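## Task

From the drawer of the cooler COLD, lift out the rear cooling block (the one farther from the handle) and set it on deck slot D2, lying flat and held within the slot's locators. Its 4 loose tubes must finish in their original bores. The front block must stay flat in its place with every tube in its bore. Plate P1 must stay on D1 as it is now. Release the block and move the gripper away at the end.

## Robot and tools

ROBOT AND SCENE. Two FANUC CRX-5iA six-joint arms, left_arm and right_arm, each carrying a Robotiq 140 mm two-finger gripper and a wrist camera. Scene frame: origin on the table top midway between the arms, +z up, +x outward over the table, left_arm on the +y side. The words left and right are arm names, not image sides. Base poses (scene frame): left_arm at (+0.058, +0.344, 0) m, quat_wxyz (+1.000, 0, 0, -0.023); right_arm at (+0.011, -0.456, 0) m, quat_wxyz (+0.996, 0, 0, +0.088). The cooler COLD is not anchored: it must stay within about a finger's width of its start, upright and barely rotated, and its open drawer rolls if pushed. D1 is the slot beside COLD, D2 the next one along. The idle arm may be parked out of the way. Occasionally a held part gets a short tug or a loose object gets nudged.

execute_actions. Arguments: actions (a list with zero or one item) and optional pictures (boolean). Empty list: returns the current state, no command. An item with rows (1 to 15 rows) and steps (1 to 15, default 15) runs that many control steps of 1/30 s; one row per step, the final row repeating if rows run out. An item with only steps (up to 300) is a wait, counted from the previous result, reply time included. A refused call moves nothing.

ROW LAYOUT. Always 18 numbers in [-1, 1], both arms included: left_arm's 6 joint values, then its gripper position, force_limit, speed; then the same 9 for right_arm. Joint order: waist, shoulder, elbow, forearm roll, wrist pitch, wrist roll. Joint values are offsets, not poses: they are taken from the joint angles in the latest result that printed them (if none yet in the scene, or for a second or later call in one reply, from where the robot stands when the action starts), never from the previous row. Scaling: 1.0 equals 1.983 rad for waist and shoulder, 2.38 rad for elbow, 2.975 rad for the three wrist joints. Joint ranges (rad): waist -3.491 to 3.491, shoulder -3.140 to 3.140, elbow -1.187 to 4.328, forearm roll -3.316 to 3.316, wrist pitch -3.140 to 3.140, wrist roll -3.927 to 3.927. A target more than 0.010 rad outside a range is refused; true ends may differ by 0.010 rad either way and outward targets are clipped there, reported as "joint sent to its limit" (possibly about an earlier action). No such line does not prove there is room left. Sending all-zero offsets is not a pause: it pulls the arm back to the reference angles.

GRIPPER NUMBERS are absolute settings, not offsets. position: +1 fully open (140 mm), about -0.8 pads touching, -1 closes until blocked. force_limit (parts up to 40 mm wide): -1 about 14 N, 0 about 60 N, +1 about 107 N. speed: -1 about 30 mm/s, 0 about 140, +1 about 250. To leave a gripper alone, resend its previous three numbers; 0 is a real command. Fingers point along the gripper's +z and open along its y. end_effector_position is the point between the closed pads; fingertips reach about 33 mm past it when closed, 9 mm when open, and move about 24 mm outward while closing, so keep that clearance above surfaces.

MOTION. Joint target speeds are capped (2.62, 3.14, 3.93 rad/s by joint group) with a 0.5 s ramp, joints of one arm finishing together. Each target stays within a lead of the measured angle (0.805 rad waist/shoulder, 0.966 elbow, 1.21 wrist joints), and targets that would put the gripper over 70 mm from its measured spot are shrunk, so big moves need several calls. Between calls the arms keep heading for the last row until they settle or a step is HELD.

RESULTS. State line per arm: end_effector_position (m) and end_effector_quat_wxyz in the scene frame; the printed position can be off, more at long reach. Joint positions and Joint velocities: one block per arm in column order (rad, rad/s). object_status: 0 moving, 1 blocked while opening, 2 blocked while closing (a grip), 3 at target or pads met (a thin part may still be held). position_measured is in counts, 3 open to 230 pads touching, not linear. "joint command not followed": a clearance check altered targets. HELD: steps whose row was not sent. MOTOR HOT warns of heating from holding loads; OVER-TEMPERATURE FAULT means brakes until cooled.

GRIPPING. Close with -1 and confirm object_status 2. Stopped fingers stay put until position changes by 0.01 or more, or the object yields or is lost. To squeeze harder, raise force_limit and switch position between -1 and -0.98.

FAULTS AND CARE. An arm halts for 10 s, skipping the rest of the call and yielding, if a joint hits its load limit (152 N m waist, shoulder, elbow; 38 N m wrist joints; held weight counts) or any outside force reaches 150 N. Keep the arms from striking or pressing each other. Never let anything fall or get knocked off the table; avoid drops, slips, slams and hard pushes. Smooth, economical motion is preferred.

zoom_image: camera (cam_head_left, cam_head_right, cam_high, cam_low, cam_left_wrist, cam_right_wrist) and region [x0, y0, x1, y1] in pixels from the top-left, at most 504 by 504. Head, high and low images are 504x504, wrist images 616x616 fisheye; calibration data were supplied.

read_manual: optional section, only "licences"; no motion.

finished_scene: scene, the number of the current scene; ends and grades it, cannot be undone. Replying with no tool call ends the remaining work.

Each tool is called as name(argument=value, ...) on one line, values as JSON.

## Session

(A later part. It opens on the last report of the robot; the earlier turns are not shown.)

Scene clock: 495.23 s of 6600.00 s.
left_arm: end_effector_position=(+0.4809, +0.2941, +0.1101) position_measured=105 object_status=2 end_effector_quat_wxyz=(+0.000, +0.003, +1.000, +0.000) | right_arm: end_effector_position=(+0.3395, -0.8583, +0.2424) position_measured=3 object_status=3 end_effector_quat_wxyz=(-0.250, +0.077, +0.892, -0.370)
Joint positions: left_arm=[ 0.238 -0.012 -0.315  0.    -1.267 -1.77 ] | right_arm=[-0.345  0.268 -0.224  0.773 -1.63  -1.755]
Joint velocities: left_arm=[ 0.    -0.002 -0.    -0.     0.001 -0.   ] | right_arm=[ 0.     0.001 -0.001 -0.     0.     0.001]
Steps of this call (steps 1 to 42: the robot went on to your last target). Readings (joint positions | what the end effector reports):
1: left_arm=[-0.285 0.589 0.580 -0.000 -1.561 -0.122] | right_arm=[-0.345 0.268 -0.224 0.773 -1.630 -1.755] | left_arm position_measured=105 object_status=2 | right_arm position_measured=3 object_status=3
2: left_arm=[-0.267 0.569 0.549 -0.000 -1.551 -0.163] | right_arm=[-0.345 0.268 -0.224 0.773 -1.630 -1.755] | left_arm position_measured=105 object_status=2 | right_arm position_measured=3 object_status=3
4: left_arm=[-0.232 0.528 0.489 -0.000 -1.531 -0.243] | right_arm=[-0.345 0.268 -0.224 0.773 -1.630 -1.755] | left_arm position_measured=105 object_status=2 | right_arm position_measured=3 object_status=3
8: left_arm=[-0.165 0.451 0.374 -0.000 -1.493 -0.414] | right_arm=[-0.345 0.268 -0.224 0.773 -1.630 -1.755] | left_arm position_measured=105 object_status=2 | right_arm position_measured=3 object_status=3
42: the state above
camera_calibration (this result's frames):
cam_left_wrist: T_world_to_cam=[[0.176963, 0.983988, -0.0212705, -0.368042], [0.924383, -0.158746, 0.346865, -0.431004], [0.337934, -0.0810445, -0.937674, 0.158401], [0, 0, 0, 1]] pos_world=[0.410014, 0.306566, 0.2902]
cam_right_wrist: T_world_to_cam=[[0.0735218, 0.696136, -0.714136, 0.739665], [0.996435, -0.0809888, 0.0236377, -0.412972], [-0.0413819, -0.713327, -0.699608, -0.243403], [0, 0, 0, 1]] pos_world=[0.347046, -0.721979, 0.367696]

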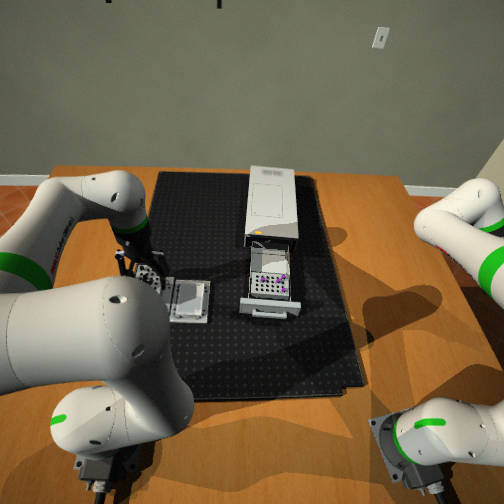

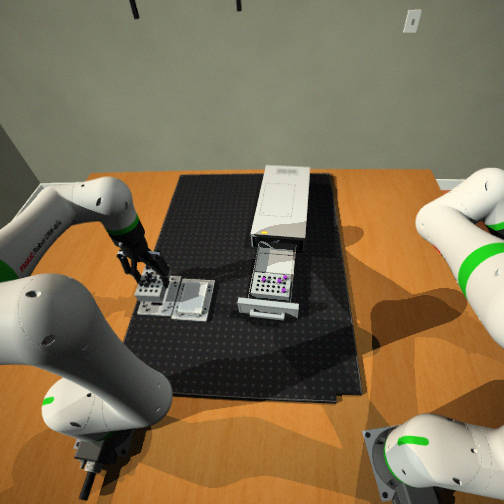

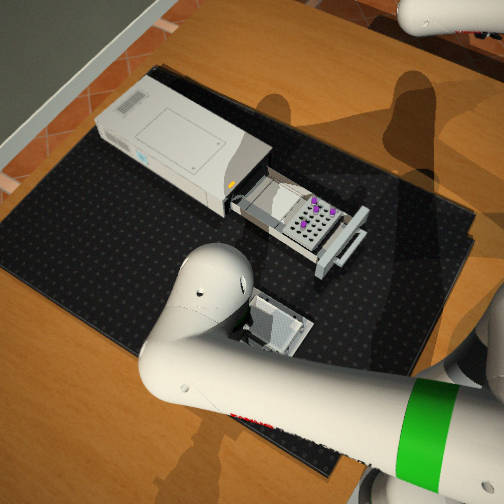

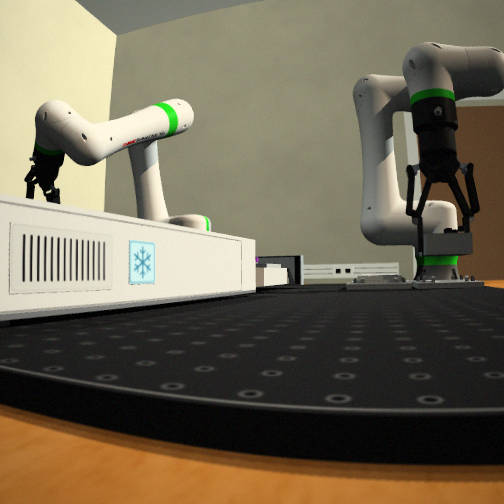

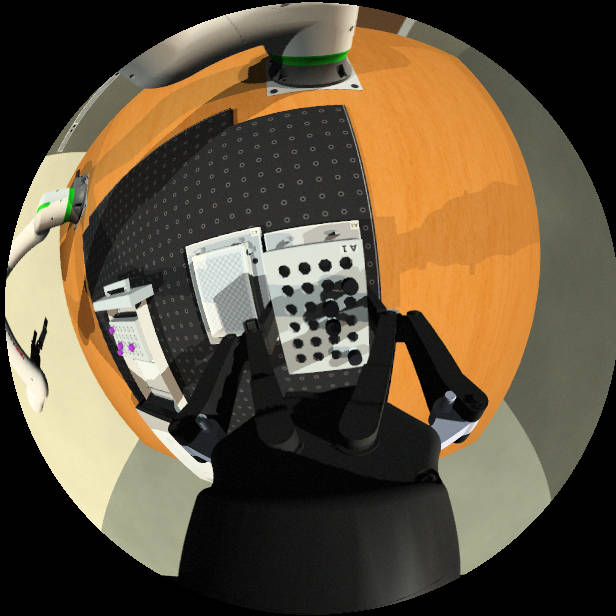

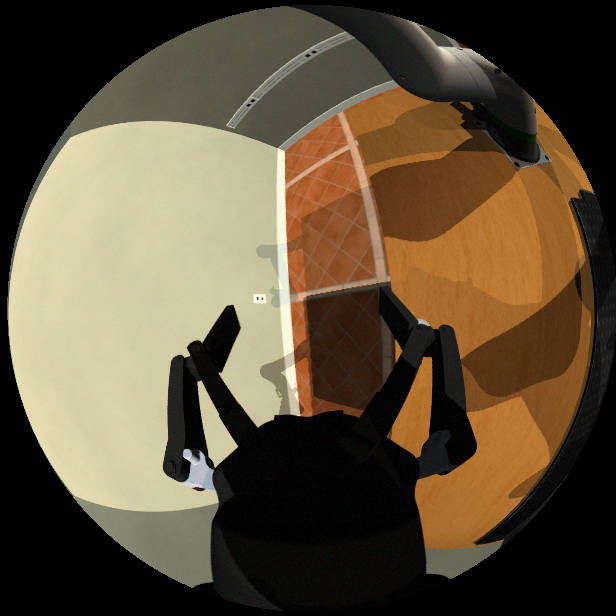

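zoom_image(camera="cam_low", region=[400, 210, 500, 300])

zoom_image(camera="cam_left_wrist", region=[255, 210, 375, 270])

zoom_image(camera="cam_head_right", region=[120, 250, 220, 330])

Region (400, 210, 500, 300) of cam_low's 504x504 image, scaled by 5.040, with more detail than that image has; it fills the top 454 rows of this view, and the rest is white.

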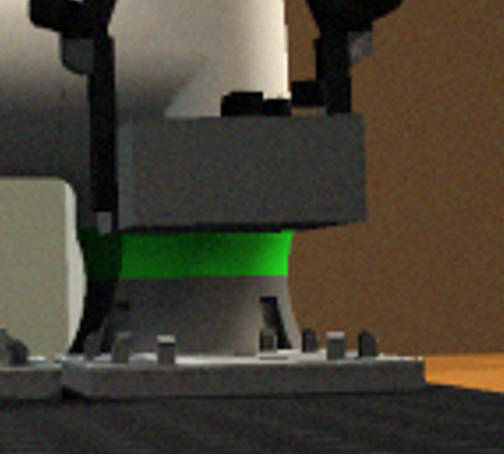

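Region (255, 210, 375, 270) of cam_left_wrist's 616x616 image, scaled by 4.200, with more detail than that image has.

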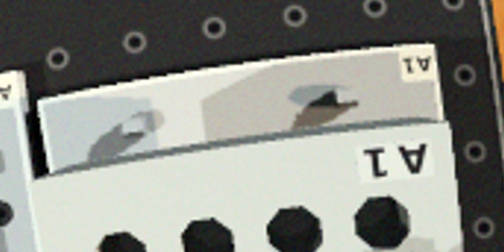

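Region (120, 250, 220, 330) of cam_head_right's 504x504 image, scaled by 5.040, with more detail than that image has; it fills the top 403 rows of this view, and the rest is white.

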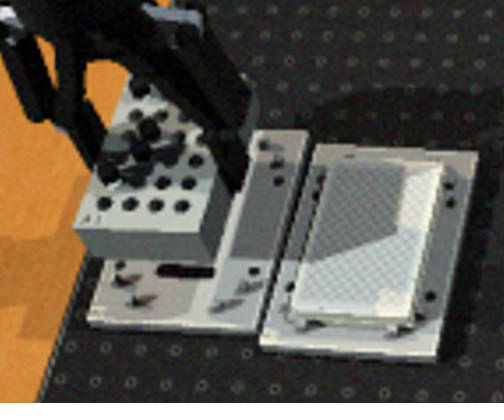

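execute_actions(actions=[{"rows": [[0,0.0004,-0.0007,0,0.0008,0,-1,0.8,-0.8,0,0,0,0,0,0,1,0,0],[0,0.0015,-0.0023,0,0.0028,0,-1,0.8,-0.8,0,0,0,0,0,0,1,0,0],[0,0.0031,-0.0048,0,0.0059,0,-1,0.8,-0.8,0,0,0,0,0,0,1,0,0],[0,0.0051,-0.0078,0,0.0096,0,-1,0.8,-0.8,0,0,0,0,0,0,1,0,0],[0,0.0073,-0.0111,0,0.0137,0,-1,0.8,-0.8,0,0,0,0,0,0,1,0,0],[0,0.0094,-0.0143,0,0.0177,0,-1,0.8,-0.8,0,0,0,0,0,0,1,0,0],[0,0.0114,-0.0174,0,0.0215,0,-1,0.8,-0.8,0,0,0,0,0,0,1,0,0],[0,0.0130,-0.0198,0,0.0245,0,-1,0.8,-0.8,0,0,0,0,0,0,1,0,0],[0,0.0141,-0.0215,0,0.0266,0,-1,0.8,-0.8,0,0,0,0,0,0,1,0,0],[0,0.01453,-0.02213,0,0.02739,0,-1,0.8,-0.8,0,0,0,0,0,0,1,0,0]], "steps": 15}], pictures=false)

execute_actions(actions=[{"steps": 5}])

zoom_image(camera="cam_low", region=[405, 235, 495, 295])

zoom_image(camera="cam_left_wrist", region=[250, 205, 380, 270])

Scene clock: 521.97 s of 6600.00 s.
left_arm: end_effector_position=(+0.4809, +0.2942, +0.0775) position_measured=105 object_status=2 end_effector_quat_wxyz=(+0.000, +0.003, +1.000, +0.000) | right_arm: end_effector_position=(+0.3395, -0.8583, +0.2424) position_measured=3 object_status=3 end_effector_quat_wxyz=(-0.250, +0.077, +0.892, -0.370)
Joint positions: left_arm=[ 0.238  0.016 -0.367 -0.    -1.187 -1.77 ] | right_arm=[-0.345  0.268 -0.224  0.773 -1.63  -1.755]
Joint velocities: left_arm=[ 0.     0.004 -0.01   0.     0.015  0.001] | right_arm=[-0.     0.     0.001  0.001  0.     0.   ]
Steps of this call (steps 1 to 30: the robot went on to your last target; steps 31 to 90: nothing new was sent; then 23.23 s passed at rest; steps 91 to 105: all 15 steps of this action). Readings (joint positions | what the end effector reports):
91: left_arm=[0.238 -0.012 -0.315 -0.000 -1.267 -1.770] | right_arm=[-0.345 0.268 -0.224 0.773 -1.630 -1.755] | left_arm position_measured=105 object_status=2 | right_arm position_measured=3 object_status=3
92: left_arm=[0.238 -0.012 -0.316 -0.000 -1.266 -1.770] | right_arm=[-0.345 0.268 -0.224 0.773 -1.630 -1.755] | left_arm position_measured=105 object_status=2 | right_arm position_measured=3 object_status=3
94: left_arm=[0.238 -0.010 -0.320 -0.000 -1.260 -1.770] | right_arm=[-0.345 0.268 -0.224 0.773 -1.630 -1.755] | left_arm position_measured=105 object_status=2 | right_arm position_measured=3 object_status=3
98: left_arm=[0.238 0.002 -0.342 -0.000 -1.226 -1.770] | right_arm=[-0.345 0.268 -0.224 0.773 -1.630 -1.755] | left_arm position_measured=105 object_status=2 | right_arm position_measured=3 object_status=3
105: the state above

Scene clock: 522.13 s of 6600.00 s.
left_arm: end_effector_position=(+0.4809, +0.2942, +0.0772) position_measured=105 object_status=2 end_effector_quat_wxyz=(+0.000, +0.003, +1.000, +0.000) | right_arm: end_effector_position=(+0.3395, -0.8583, +0.2424) position_measured=3 object_status=3 end_effector_quat_wxyz=(-0.250, +0.077, +0.892, -0.370)
Joint positions: left_arm=[ 0.238  0.017 -0.368 -0.    -1.186 -1.77 ] | right_arm=[-0.345  0.268 -0.224  0.773 -1.63  -1.755]
Joint velocities: left_arm=[-0.     0.001 -0.001 -0.     0.001  0.   ] | right_arm=[-0.    -0.    -0.001 -0.     0.    -0.001]
Steps of this call (steps 1 to 5: the robot went on to your last target). Readings (joint positions | what the end effector reports):
1: left_arm=[0.238 0.016 -0.368 -0.000 -1.186 -1.770] | right_arm=[-0.345 0.268 -0.224 0.773 -1.630 -1.755] | left_arm position_measured=105 object_status=2 | right_arm position_measured=3 object_status=3
2: left_arm=[0.238 0.016 -0.368 -0.000 -1.186 -1.770] | right_arm=[-0.345 0.268 -0.224 0.773 -1.630 -1.755] | left_arm position_measured=105 object_status=2 | right_arm position_measured=3 object_status=3
4: left_arm=[0.238 0.017 -0.368 -0.000 -1.186 -1.770] | right_arm=[-0.345 0.268 -0.224 0.773 -1.630 -1.755] | left_arm position_measured=105 object_status=2 | right_arm position_measured=3 object_status=3
5: the state above
camera_calibration (this result's frames):
cam_left_wrist: T_world_to_cam=[[0.176993, 0.983985, -0.0211639, -0.368818], [0.924372, -0.15881, 0.346866, -0.41954], [0.337949, -0.0809561, -0.937676, 0.127441], [0, 0, 0, 1]] pos_world=[0.41002, 0.306601, 0.257217]
cam_right_wrist: T_world_to_cam=[[0.0735218, 0.696136, -0.714136, 0.739665], [0.996435, -0.0809887, 0.0236377, -0.412972], [-0.0413819, -0.713327, -0.699608, -0.243403], [0, 0, 0, 1]] pos_world=[0.347046, -0.721979, 0.367696]

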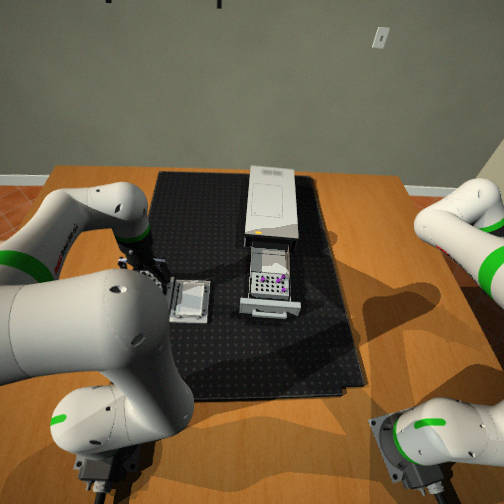

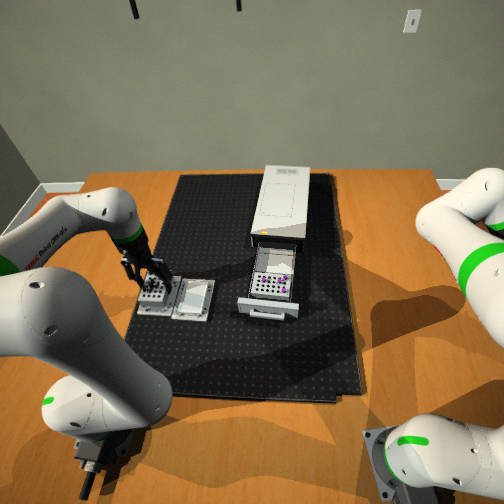

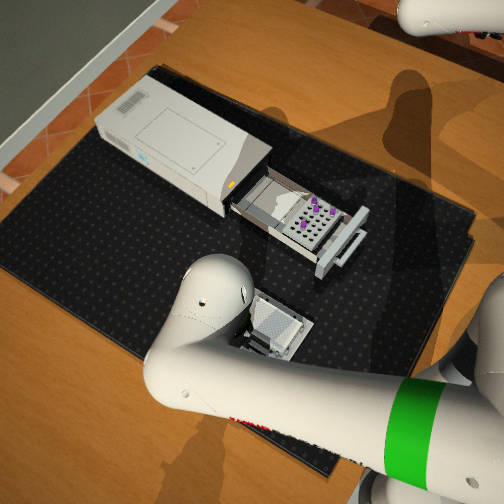

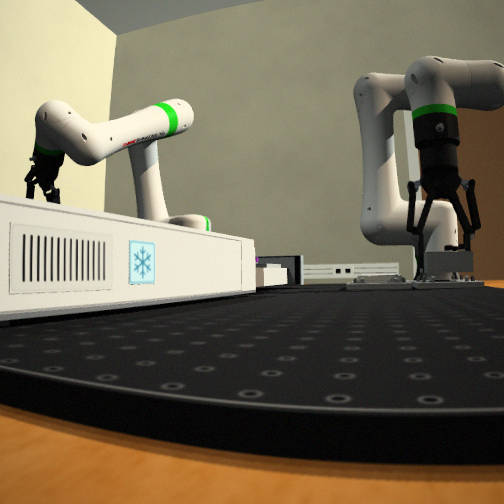

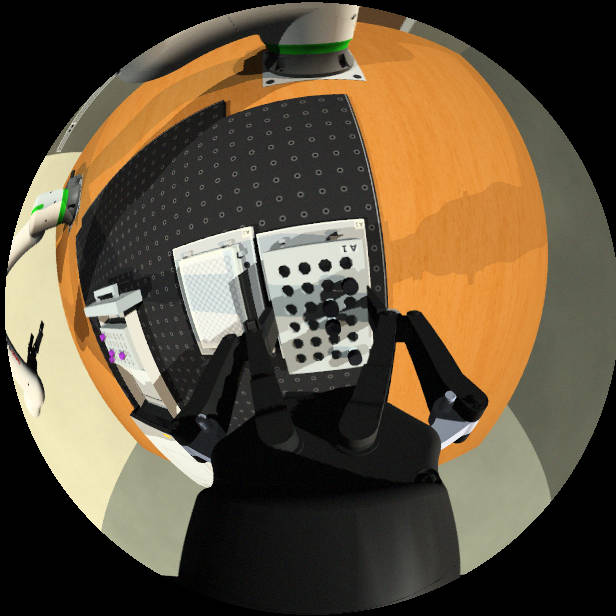

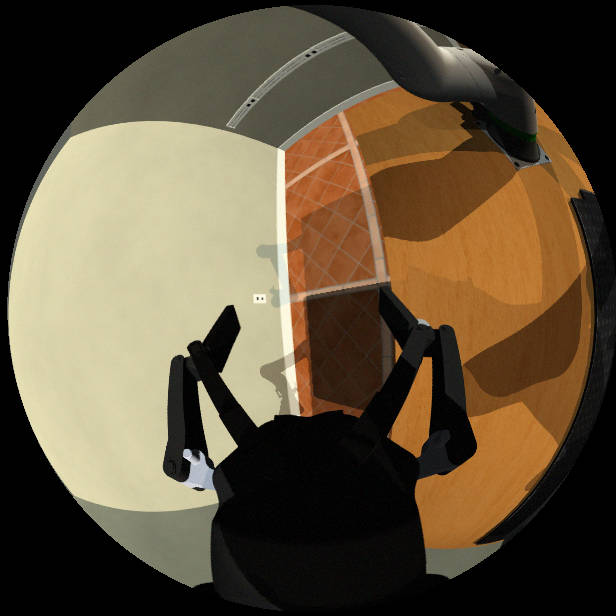

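Region (405, 235, 495, 295) of cam_low's 504x504 image, scaled by 5.600, with more detail than that image has.

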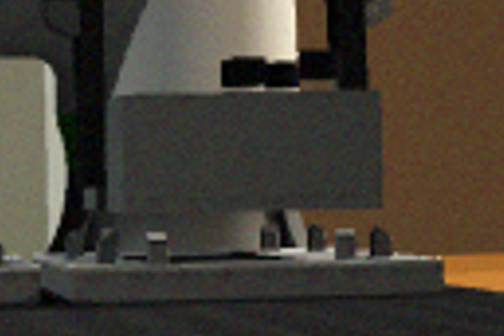

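Region (250, 205, 380, 270) of cam_left_wrist's 616x616 image, scaled by 3.877, with more detail than that image has.

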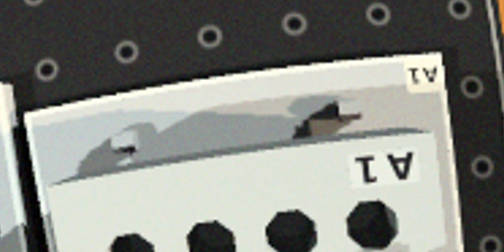

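zoom_image(camera="cam_left_wrist", region=[254, 226, 304, 266])

zoom_image(camera="cam_left_wrist", region=[322, 214, 372, 254])

zoom_image(camera="cam_head_right", region=[130, 265, 190, 325])

Region (254, 226, 304, 266) of cam_left_wrist's 616x616 image, scaled by 10.080, with more detail than that image has; it fills the top 403 rows of this view, and the rest is white.

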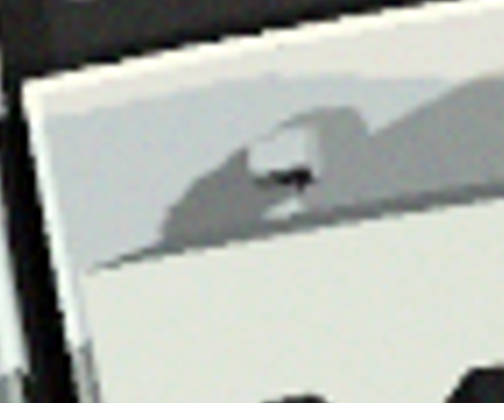

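Region (322, 214, 372, 254) of cam_left_wrist's 616x616 image, scaled by 10.080, with more detail than that image has; it fills the top 403 rows of this view, and the rest is white.

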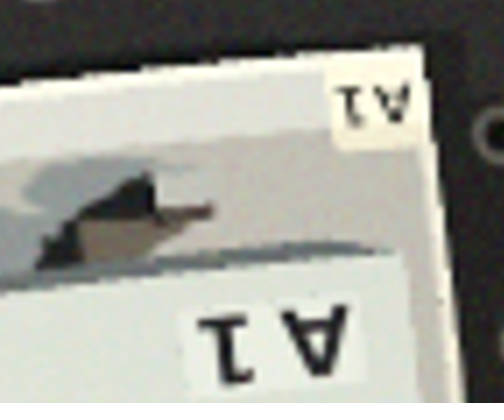

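Region (130, 265, 190, 325) of cam_head_right's 504x504 image, scaled by 8.400, with more detail than that image has.

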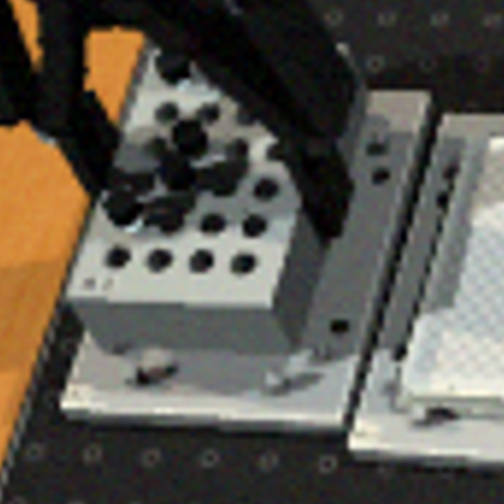

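execute_actions(actions=[{"rows": [[-0.0002,0,-0.0010,0,0.0008,0.0001,-1,0.8,-0.8,0,0,0,0,0,0,1,0,0],[-0.0004,0,-0.0022,0,0.0018,0.0003,-1,0.8,-0.8,0,0,0,0,0,0,1,0,0],[-0.0007,0.00005,-0.0036,0,0.0029,0.0004,-1,0.8,-0.8,0,0,0,0,0,0,1,0,0],[-0.00089,0.00007,-0.0049,0,0.00396,0.00059,-1,0.8,-0.8,0,0,0,0,0,0,1,0,0]], "steps": 15}])

zoom_image(camera="cam_low", region=[405, 245, 495, 295])

zoom_image(camera="cam_left_wrist", region=[254, 226, 304, 266])

zoom_image(camera="cam_left_wrist", region=[322, 214, 372, 254])

Scene clock: 633.67 s of 6600.00 s.
left_arm: end_effector_position=(+0.4790, +0.2930, +0.0725) position_measured=105 object_status=2 end_effector_quat_wxyz=(+0.000, +0.003, +1.000, +0.000) | right_arm: end_effector_position=(+0.3395, -0.8583, +0.2424) position_measured=3 object_status=3 end_effector_quat_wxyz=(-0.250, +0.077, +0.892, -0.370)
Joint positions: left_arm=[ 0.237  0.017 -0.38   0.    -1.174 -1.768] | right_arm=[-0.345  0.268 -0.224  0.773 -1.63  -1.755]
Joint velocities: left_arm=[-0.    -0.    -0.    -0.     0.001 -0.001] | right_arm=[ 0.001 -0.     0.002 -0.001  0.001  0.   ]
Steps of this call (steps 1 to 15: the robot went on to your last target; steps 16 to 90: nothing new was sent; then 108.03 s passed at rest; steps 91 to 105: all 15 steps of this action). Readings (joint positions | what the end effector reports):
91: left_arm=[0.238 0.017 -0.368 0.000 -1.186 -1.770] | right_arm=[-0.345 0.268 -0.224 0.773 -1.630 -1.755] | left_arm position_measured=105 object_status=2 | right_arm position_measured=3 object_status=3
92: left_arm=[0.238 0.017 -0.369 0.000 -1.185 -1.770] | right_arm=[-0.345 0.268 -0.224 0.773 -1.630 -1.755] | left_arm position_measured=105 object_status=2 | right_arm position_measured=3 object_status=3
94: left_arm=[0.238 0.017 -0.372 0.000 -1.181 -1.769] | right_arm=[-0.345 0.268 -0.224 0.773 -1.630 -1.755] | left_arm position_measured=105 object_status=2 | right_arm position_measured=3 object_status=3
98: left_arm=[0.237 0.017 -0.379 0.000 -1.175 -1.768] | right_arm=[-0.345 0.268 -0.224 0.773 -1.630 -1.755] | left_arm position_measured=105 object_status=2 | right_arm position_measured=3 object_status=3
105: the state above
camera_calibration (this result's frames):
cam_left_wrist: T_world_to_cam=[[0.176961, 0.983988, -0.0212635, -0.367437], [0.924374, -0.158744, 0.346892, -0.41635], [0.337962, -0.0810417, -0.937664, 0.123635], [0, 0, 0, 1]] pos_world=[0.408101, 0.30548, 0.252543]
cam_right_wrist: T_world_to_cam=[[0.0735221, 0.696135, -0.714136, 0.739664], [0.996435, -0.0809889, 0.023638, -0.412973], [-0.0413818, -0.713328, -0.699608, -0.243403], [0, 0, 0, 1]] pos_world=[0.347046, -0.721979, 0.367696]

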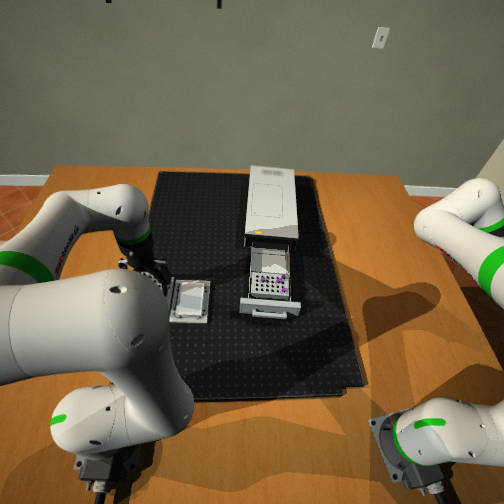

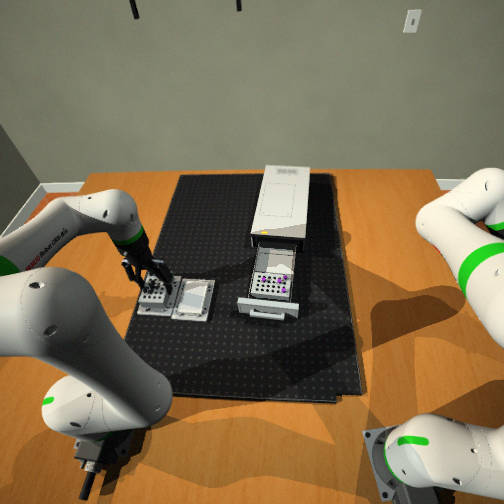

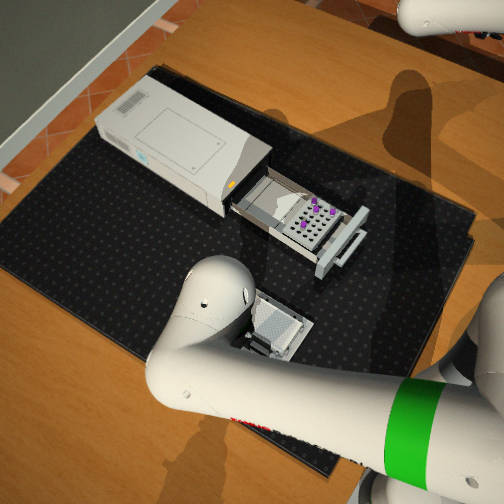

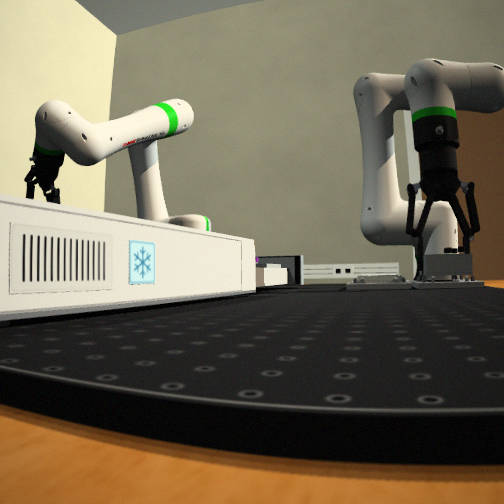

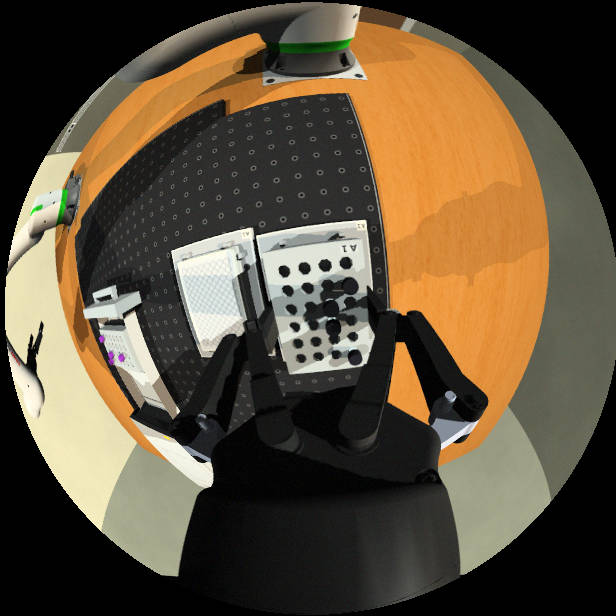

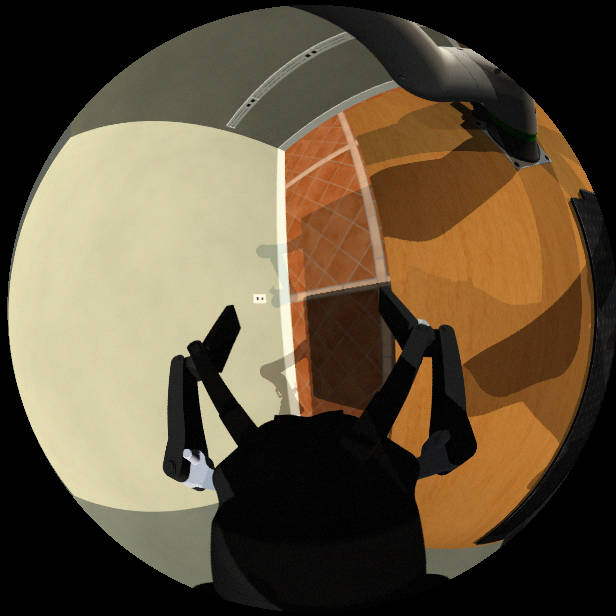

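Region (405, 245, 495, 295) of cam_low's 504x504 image, scaled by 5.600, with more detail than that image has.

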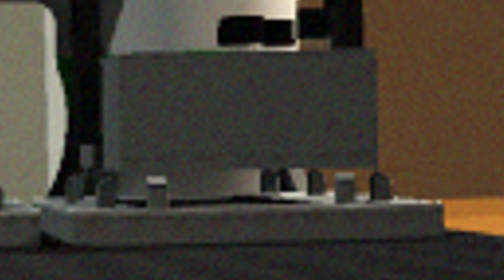

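Region (254, 226, 304, 266) of cam_left_wrist's 616x616 image, scaled by 10.080, with more detail than that image has; it fills the top 403 rows of this view, and the rest is white.

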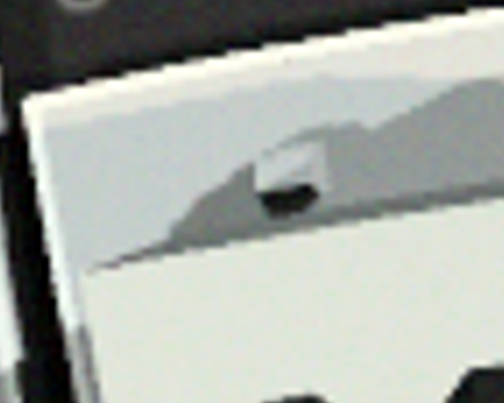

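Region (322, 214, 372, 254) of cam_left_wrist's 616x616 image, scaled by 10.080, with more detail than that image has; it fills the top 403 rows of this view, and the rest is white.

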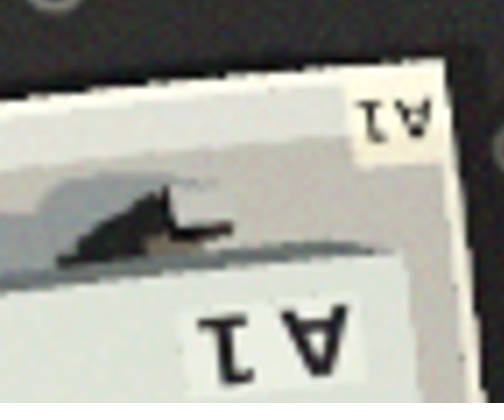

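zoom_image(camera="cam_low", region=[456, 266, 486, 290])

zoom_image(camera="cam_low", region=[412, 266, 442, 290])

zoom_image(camera="cam_left_wrist", region=[210, 222, 270, 282])

Region (456, 266, 486, 290) of cam_low's 504x504 image, scaled by 16.800, with more detail than that image has; it fills the top 403 rows of this view, and the rest is white.

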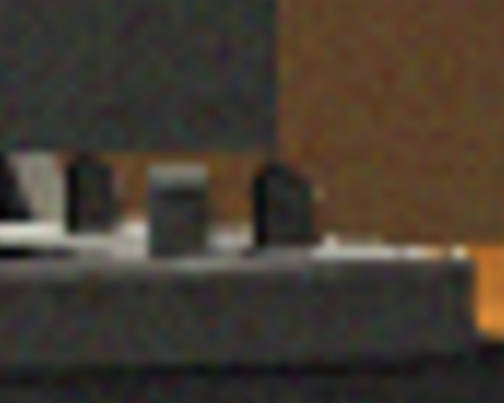

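Region (412, 266, 442, 290) of cam_low's 504x504 image, scaled by 16.800, with more detail than that image has; it fills the top 403 rows of this view, and the rest is white.

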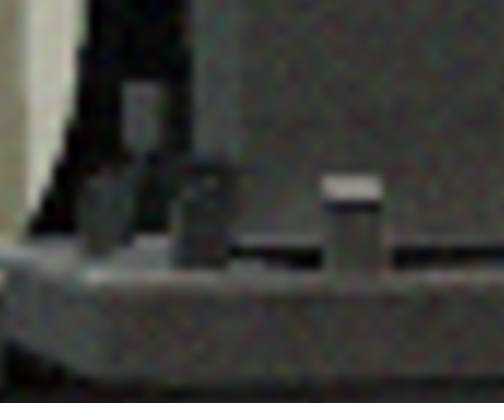

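Region (210, 222, 270, 282) of cam_left_wrist's 616x616 image, scaled by 8.400, with more detail than that image has.

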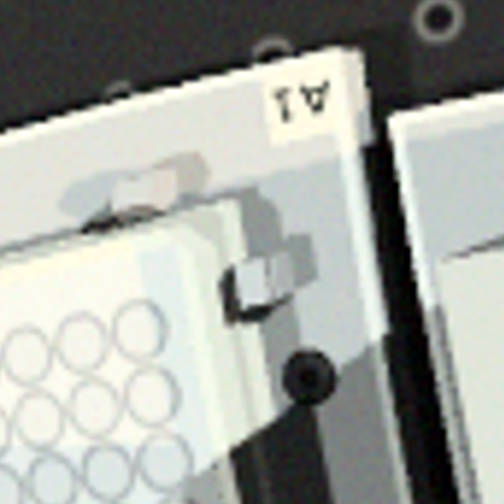

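execute_actions(actions=[{"rows": [[0.00015,-0.0005,-0.00044,0,0,0.0007,-1,0.8,-0.8,0,0,0,0,0,0,1,0,0],[0.00031,-0.00103,-0.00088,0,0.00001,0.00147,-1,0.8,-0.8,0,0,0,0,0,0,1,0,0],[0.00031,-0.00103,-0.00088,0,0.00001,0.00147,-1,0.8,-0.8,0,0,0,0,0,0,1,0,0],[0.00031,-0.00103,-0.00088,0,0.00001,0.00147,-1,0.8,-0.8,0,0,0,0,0,0,1,0,0],[0.00031,-0.00103,-0.00088,0,0.00001,0.00147,-1,0.8,-0.8,0,0,0,0,0,0,1,0,0],[0.00031,-0.00072,-0.00125,0,0.00052,0.00147,-1,0.8,-0.8,0,0,0,0,0,0,1,0,0],[0.00031,-0.0004,-0.00162,0,0.00102,0.00147,-1,0.8,-0.8,0,0,0,0,0,0,1,0,0],[0.00031,-0.00009,-0.002,0,0.00153,0.00147,-1,0.8,-0.8,0,0,0,0,0,0,1,0,0],[0.00031,0.00022,-0.00237,0,0.00203,0.00147,-1,0.8,-0.8,0,0,0,0,0,0,1,0,0],[0.00031,0.00054,-0.00274,0,0.00254,0.00147,-1,0.8,-0.8,0,0,0,0,0,0,1,0,0],[0.00031,0.00085,-0.00311,0,0.00305,0.00147,-1,0.8,-0.8,0,0,0,0,0,0,1,0,0],[0.00031,0.00116,-0.00348,0,0.00355,0.00147,-1,0.8,-0.8,0,0,0,0,0,0,1,0,0],[0.00031,0.00147,-0.00385,0,0.00406,0.00147,-1,0.8,-0.8,0,0,0,0,0,0,1,0,0],[0.00031,0.00179,-0.00423,0,0.00457,0.00147,-1,0.8,-0.8,0,0,0,0,0,0,1,0,0],[0.00031,0.0021,-0.0046,0,0.00507,0.00147,-1,0.8,-0.8,0,0,0,0,0,0,1,0,0]], "steps": 15}], pictures=false)

execute_actions(actions=[{"steps": 8}])

zoom_image(camera="cam_low", region=[405, 245, 495, 295])

zoom_image(camera="cam_left_wrist", region=[250, 205, 380, 270])

Scene clock: 710.80 s of 6600.00 s.
left_arm: end_effector_position=(+0.4782, +0.2932, +0.0680) position_measured=105 object_status=2 end_effector_quat_wxyz=(+0.000, +0.001, +1.000, +0.000) | right_arm: end_effector_position=(+0.3395, -0.8583, +0.2424) position_measured=3 object_status=3 end_effector_quat_wxyz=(-0.250, +0.077, +0.892, -0.370)
Joint positions: left_arm=[ 0.237  0.019 -0.388 -0.    -1.163 -1.764] | right_arm=[-0.345  0.268 -0.224  0.773 -1.63  -1.755]
Joint velocities: left_arm=[-0.     0.018 -0.026  0.     0.045 -0.   ] | right_arm=[ 0.    -0.    -0.001 -0.001 -0.    -0.   ]
Steps of this call (steps 1 to 15: the robot went on to your last target; steps 16 to 90: nothing new was sent; then 73.63 s passed at rest; steps 91 to 105: all 15 steps of this action). Readings (joint positions | what the end effector reports):
91: left_arm=[0.237 0.017 -0.380 -0.000 -1.174 -1.768] | right_arm=[-0.345 0.268 -0.224 0.773 -1.630 -1.755] | left_arm position_measured=105 object_status=2 | right_arm position_measured=3 object_status=3
92: left_arm=[0.237 0.017 -0.380 -0.000 -1.174 -1.768] | right_arm=[-0.345 0.268 -0.224 0.773 -1.630 -1.755] | left_arm position_measured=105 object_status=2 | right_arm position_measured=3 object_status=3
94: left_arm=[0.237 0.016 -0.381 -0.000 -1.174 -1.765] | right_arm=[-0.345 0.268 -0.224 0.773 -1.630 -1.755] | left_arm position_measured=105 object_status=2 | right_arm position_measured=3 object_status=3
98: left_arm=[0.237 0.015 -0.382 -0.000 -1.173 -1.764] | right_arm=[-0.345 0.268 -0.224 0.773 -1.630 -1.755] | left_arm position_measured=105 object_status=2 | right_arm position_measured=3 object_status=3
105: the state above

Scene clock: 711.07 s of 6600.00 s.
left_arm: end_effector_position=(+0.4781, +0.2932, +0.0665) position_measured=105 object_status=2 end_effector_quat_wxyz=(+0.000, +0.001, +1.000, +0.000) | right_arm: end_effector_position=(+0.3395, -0.8583, +0.2424) position_measured=3 object_status=3 end_effector_quat_wxyz=(-0.250, +0.077, +0.892, -0.370)
Joint positions: left_arm=[ 0.237  0.021 -0.39  -0.    -1.159 -1.764] | right_arm=[-0.345  0.268 -0.224  0.773 -1.63  -1.755]
Joint velocities: left_arm=[ 0.     0.001 -0.001  0.     0.    -0.001] | right_arm=[ 0.  0. -0. -0. -0.  0.]
Steps of this call (steps 1 to 8: the robot went on to your last target). Readings (joint positions | what the end effector reports):
1: left_arm=[0.237 0.020 -0.389 -0.000 -1.161 -1.764] | right_arm=[-0.345 0.268 -0.224 0.773 -1.630 -1.755] | left_arm position_measured=105 object_status=2 | right_arm position_measured=3 object_status=3
2: left_arm=[0.237 0.020 -0.390 -0.000 -1.160 -1.764] | right_arm=[-0.345 0.268 -0.224 0.773 -1.630 -1.755] | left_arm position_measured=105 object_status=2 | right_arm position_measured=3 object_status=3
4: left_arm=[0.237 0.021 -0.390 -0.000 -1.159 -1.764] | right_arm=[-0.345 0.268 -0.224 0.773 -1.630 -1.755] | left_arm position_measured=105 object_status=2 | right_arm position_measured=3 object_status=3
8: the state above
camera_calibration (this result's frames):
cam_left_wrist: T_world_to_cam=[[0.172095, 0.984853, -0.0211764, -0.365481], [0.925158, -0.154206, 0.346847, -0.415195], [0.338327, -0.079282, -0.937683, 0.117607], [0, 0, 0, 1]] pos_world=[0.407229, 0.305244, 0.246547]
cam_right_wrist: T_world_to_cam=[[0.073522, 0.696135, -0.714136, 0.739664], [0.996435, -0.080989, 0.0236377, -0.412973], [-0.0413821, -0.713328, -0.699608, -0.243403], [0, 0, 0, 1]] pos_world=[0.347046, -0.721979, 0.367696]

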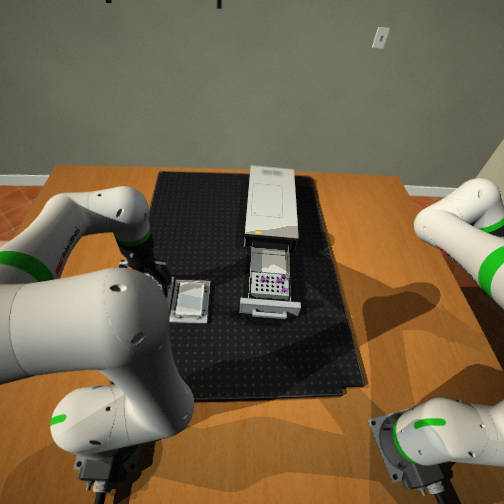

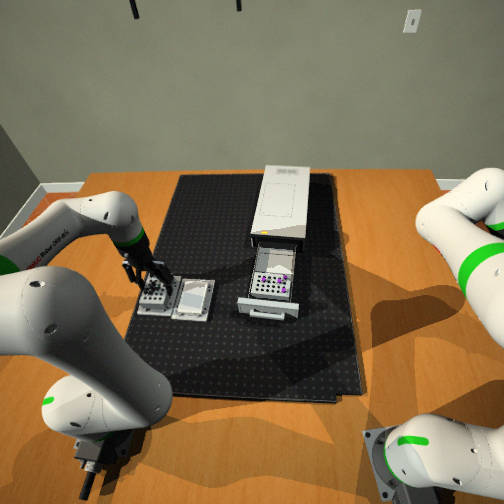

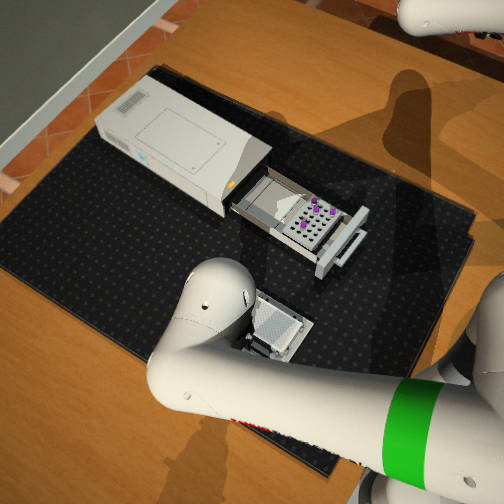

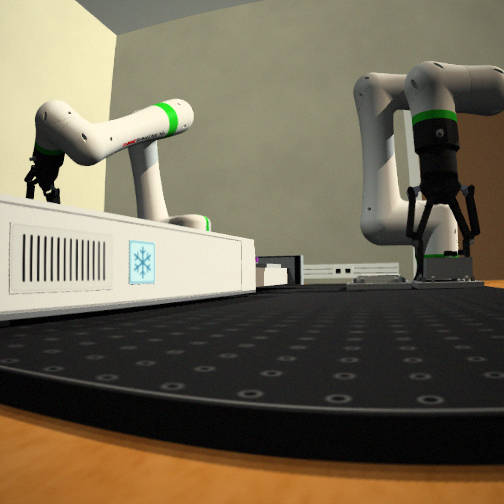

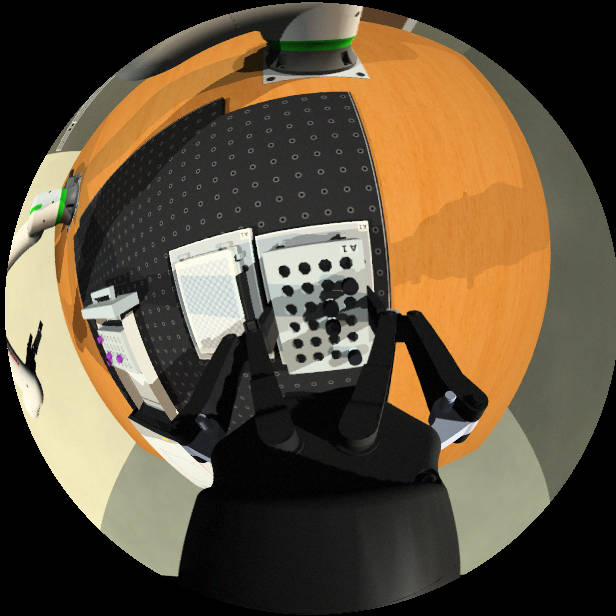

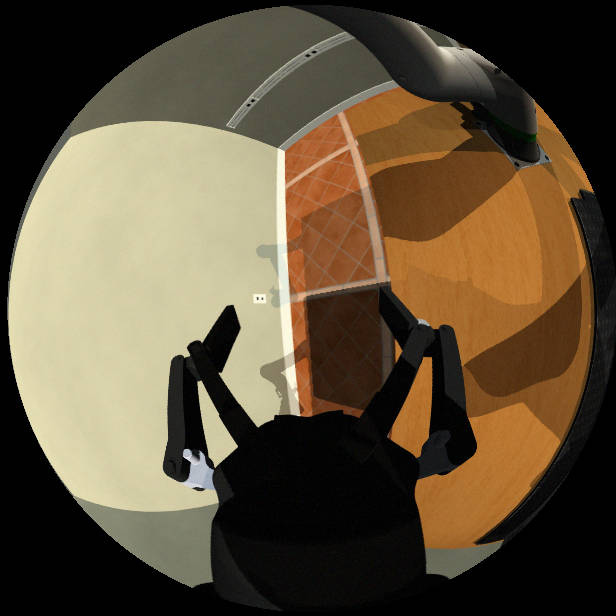

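Region (405, 245, 495, 295) of cam_low's 504x504 image, scaled by 5.600, with more detail than that image has.

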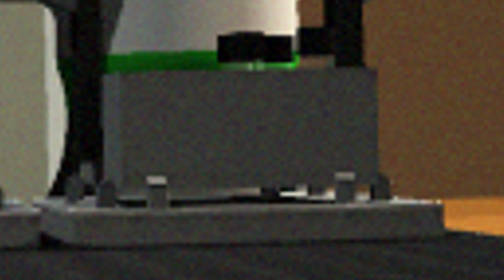

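Region (250, 205, 380, 270) of cam_left_wrist's 616x616 image, scaled by 3.877, with more detail than that image has.

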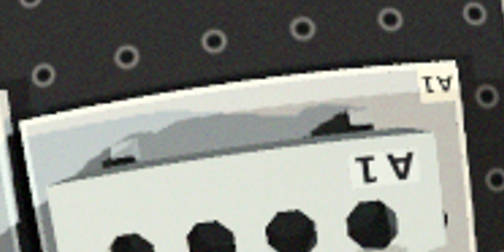

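execute_actions(actions=[])

Scene clock: 731.97 s of 6600.00 s.
left_arm: end_effector_position=(+0.4781, +0.2931, +0.0665) position_measured=105 object_status=2 end_effector_quat_wxyz=(+0.000, +0.001, +1.000, +0.000) | right_arm: end_effector_position=(+0.3395, -0.8583, +0.2424) position_measured=3 object_status=3 end_effector_quat_wxyz=(-0.250, +0.077, +0.892, -0.370)
Joint positions: left_arm=[ 0.237  0.021 -0.39   0.    -1.159 -1.764] | right_arm=[-0.345  0.268 -0.224  0.773 -1.63  -1.755]
Joint velocities: left_arm=[0.    0.001 0.001 0.001 0.    0.001] | right_arm=[-0.    -0.     0.001 -0.    -0.001  0.   ]
Steps of this call (steps 1 to 15: the robot went on to your last target; steps 16 to 90: nothing new was sent; then 17.90 s passed at rest). Readings (joint positions | what the end effector reports):
1: left_arm=[0.237 0.021 -0.390 -0.000 -1.159 -1.764] | right_arm=[-0.345 0.268 -0.224 0.773 -1.630 -1.755] | left_arm position_measured=105 object_status=2 | right_arm position_measured=3 object_status=3
2: left_arm=[0.237 0.021 -0.390 -0.000 -1.159 -1.764] | right_arm=[-0.345 0.268 -0.224 0.773 -1.630 -1.755] | left_arm position_measured=105 object_status=2 | right_arm position_measured=3 object_status=3
4: left_arm=[0.237 0.021 -0.390 -0.000 -1.159 -1.764] | right_arm=[-0.345 0.268 -0.224 0.773 -1.630 -1.755] | left_arm position_measured=105 object_status=2 | right_arm position_measured=3 object_status=3
8: left_arm=[0.237 0.021 -0.390 -0.000 -1.159 -1.764] | right_arm=[-0.345 0.268 -0.224 0.773 -1.630 -1.755] | left_arm position_measured=105 object_status=2 | right_arm position_measured=3 object_status=3
90: the state above
All arms were judged still, so your last target was given up. Only a new action makes them travel on or press farther. Fingers that are still opening or closing keep moving.
camera_calibration (this result's frames):
cam_left_wrist: T_world_to_cam=[[0.172048, 0.984859, -0.0212769, -0.365421], [0.925165, -0.154126, 0.346865, -0.415232], [0.338334, -0.0793621, -0.937674, 0.117611], [0, 0, 0, 1]] pos_world=[0.407236, 0.305224, 0.246535]
cam_right_wrist: T_world_to_cam=[[0.0735222, 0.696136, -0.714136, 0.739664], [0.996435, -0.0809891, 0.0236379, -0.412973], [-0.041382, -0.713327, -0.699608, -0.243403], [0, 0, 0, 1]] pos_world=[0.347046, -0.721979, 0.367696]

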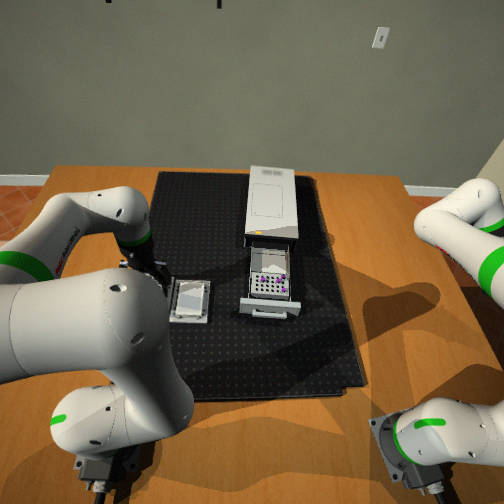

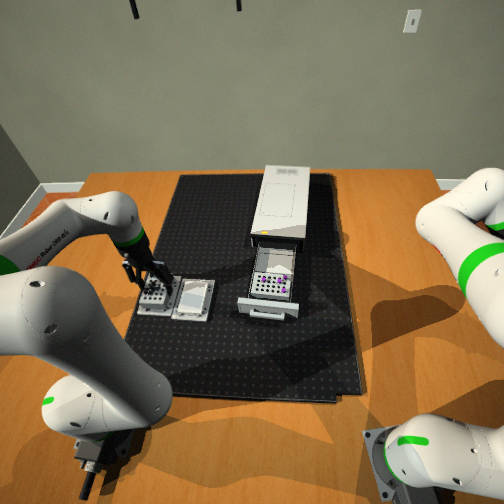

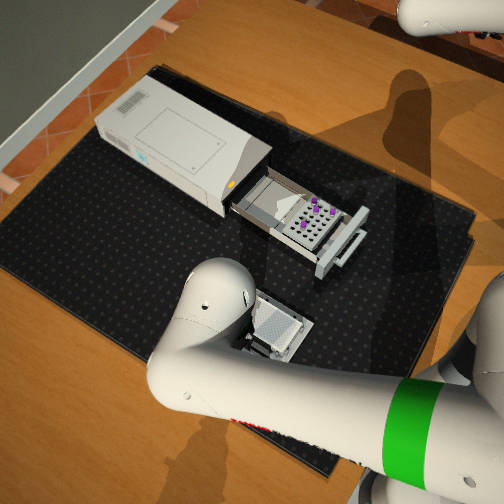

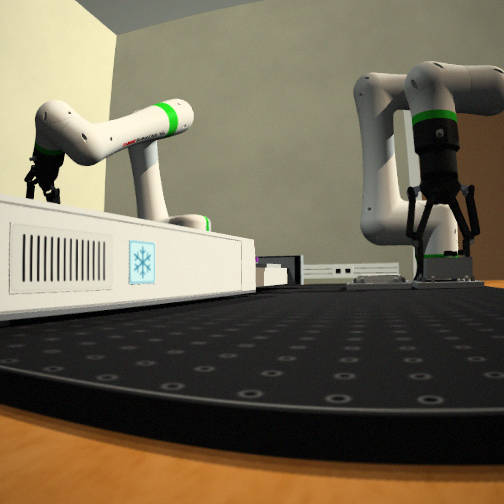

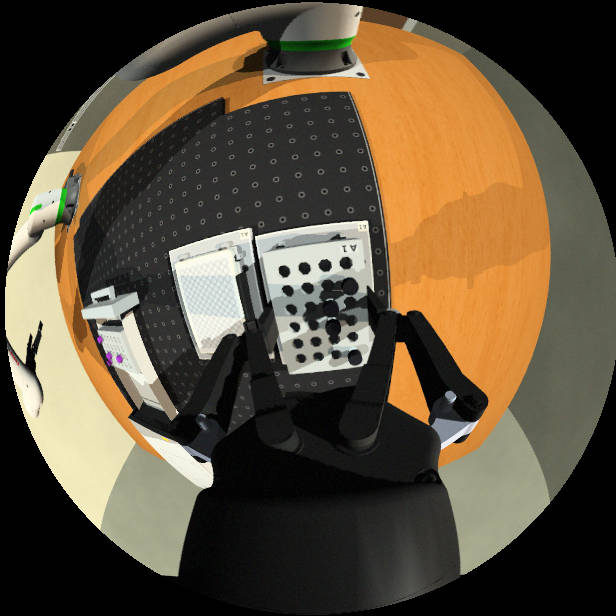

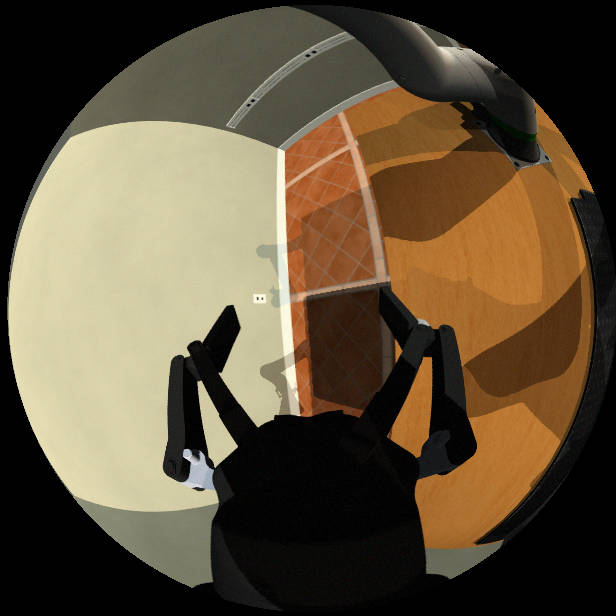

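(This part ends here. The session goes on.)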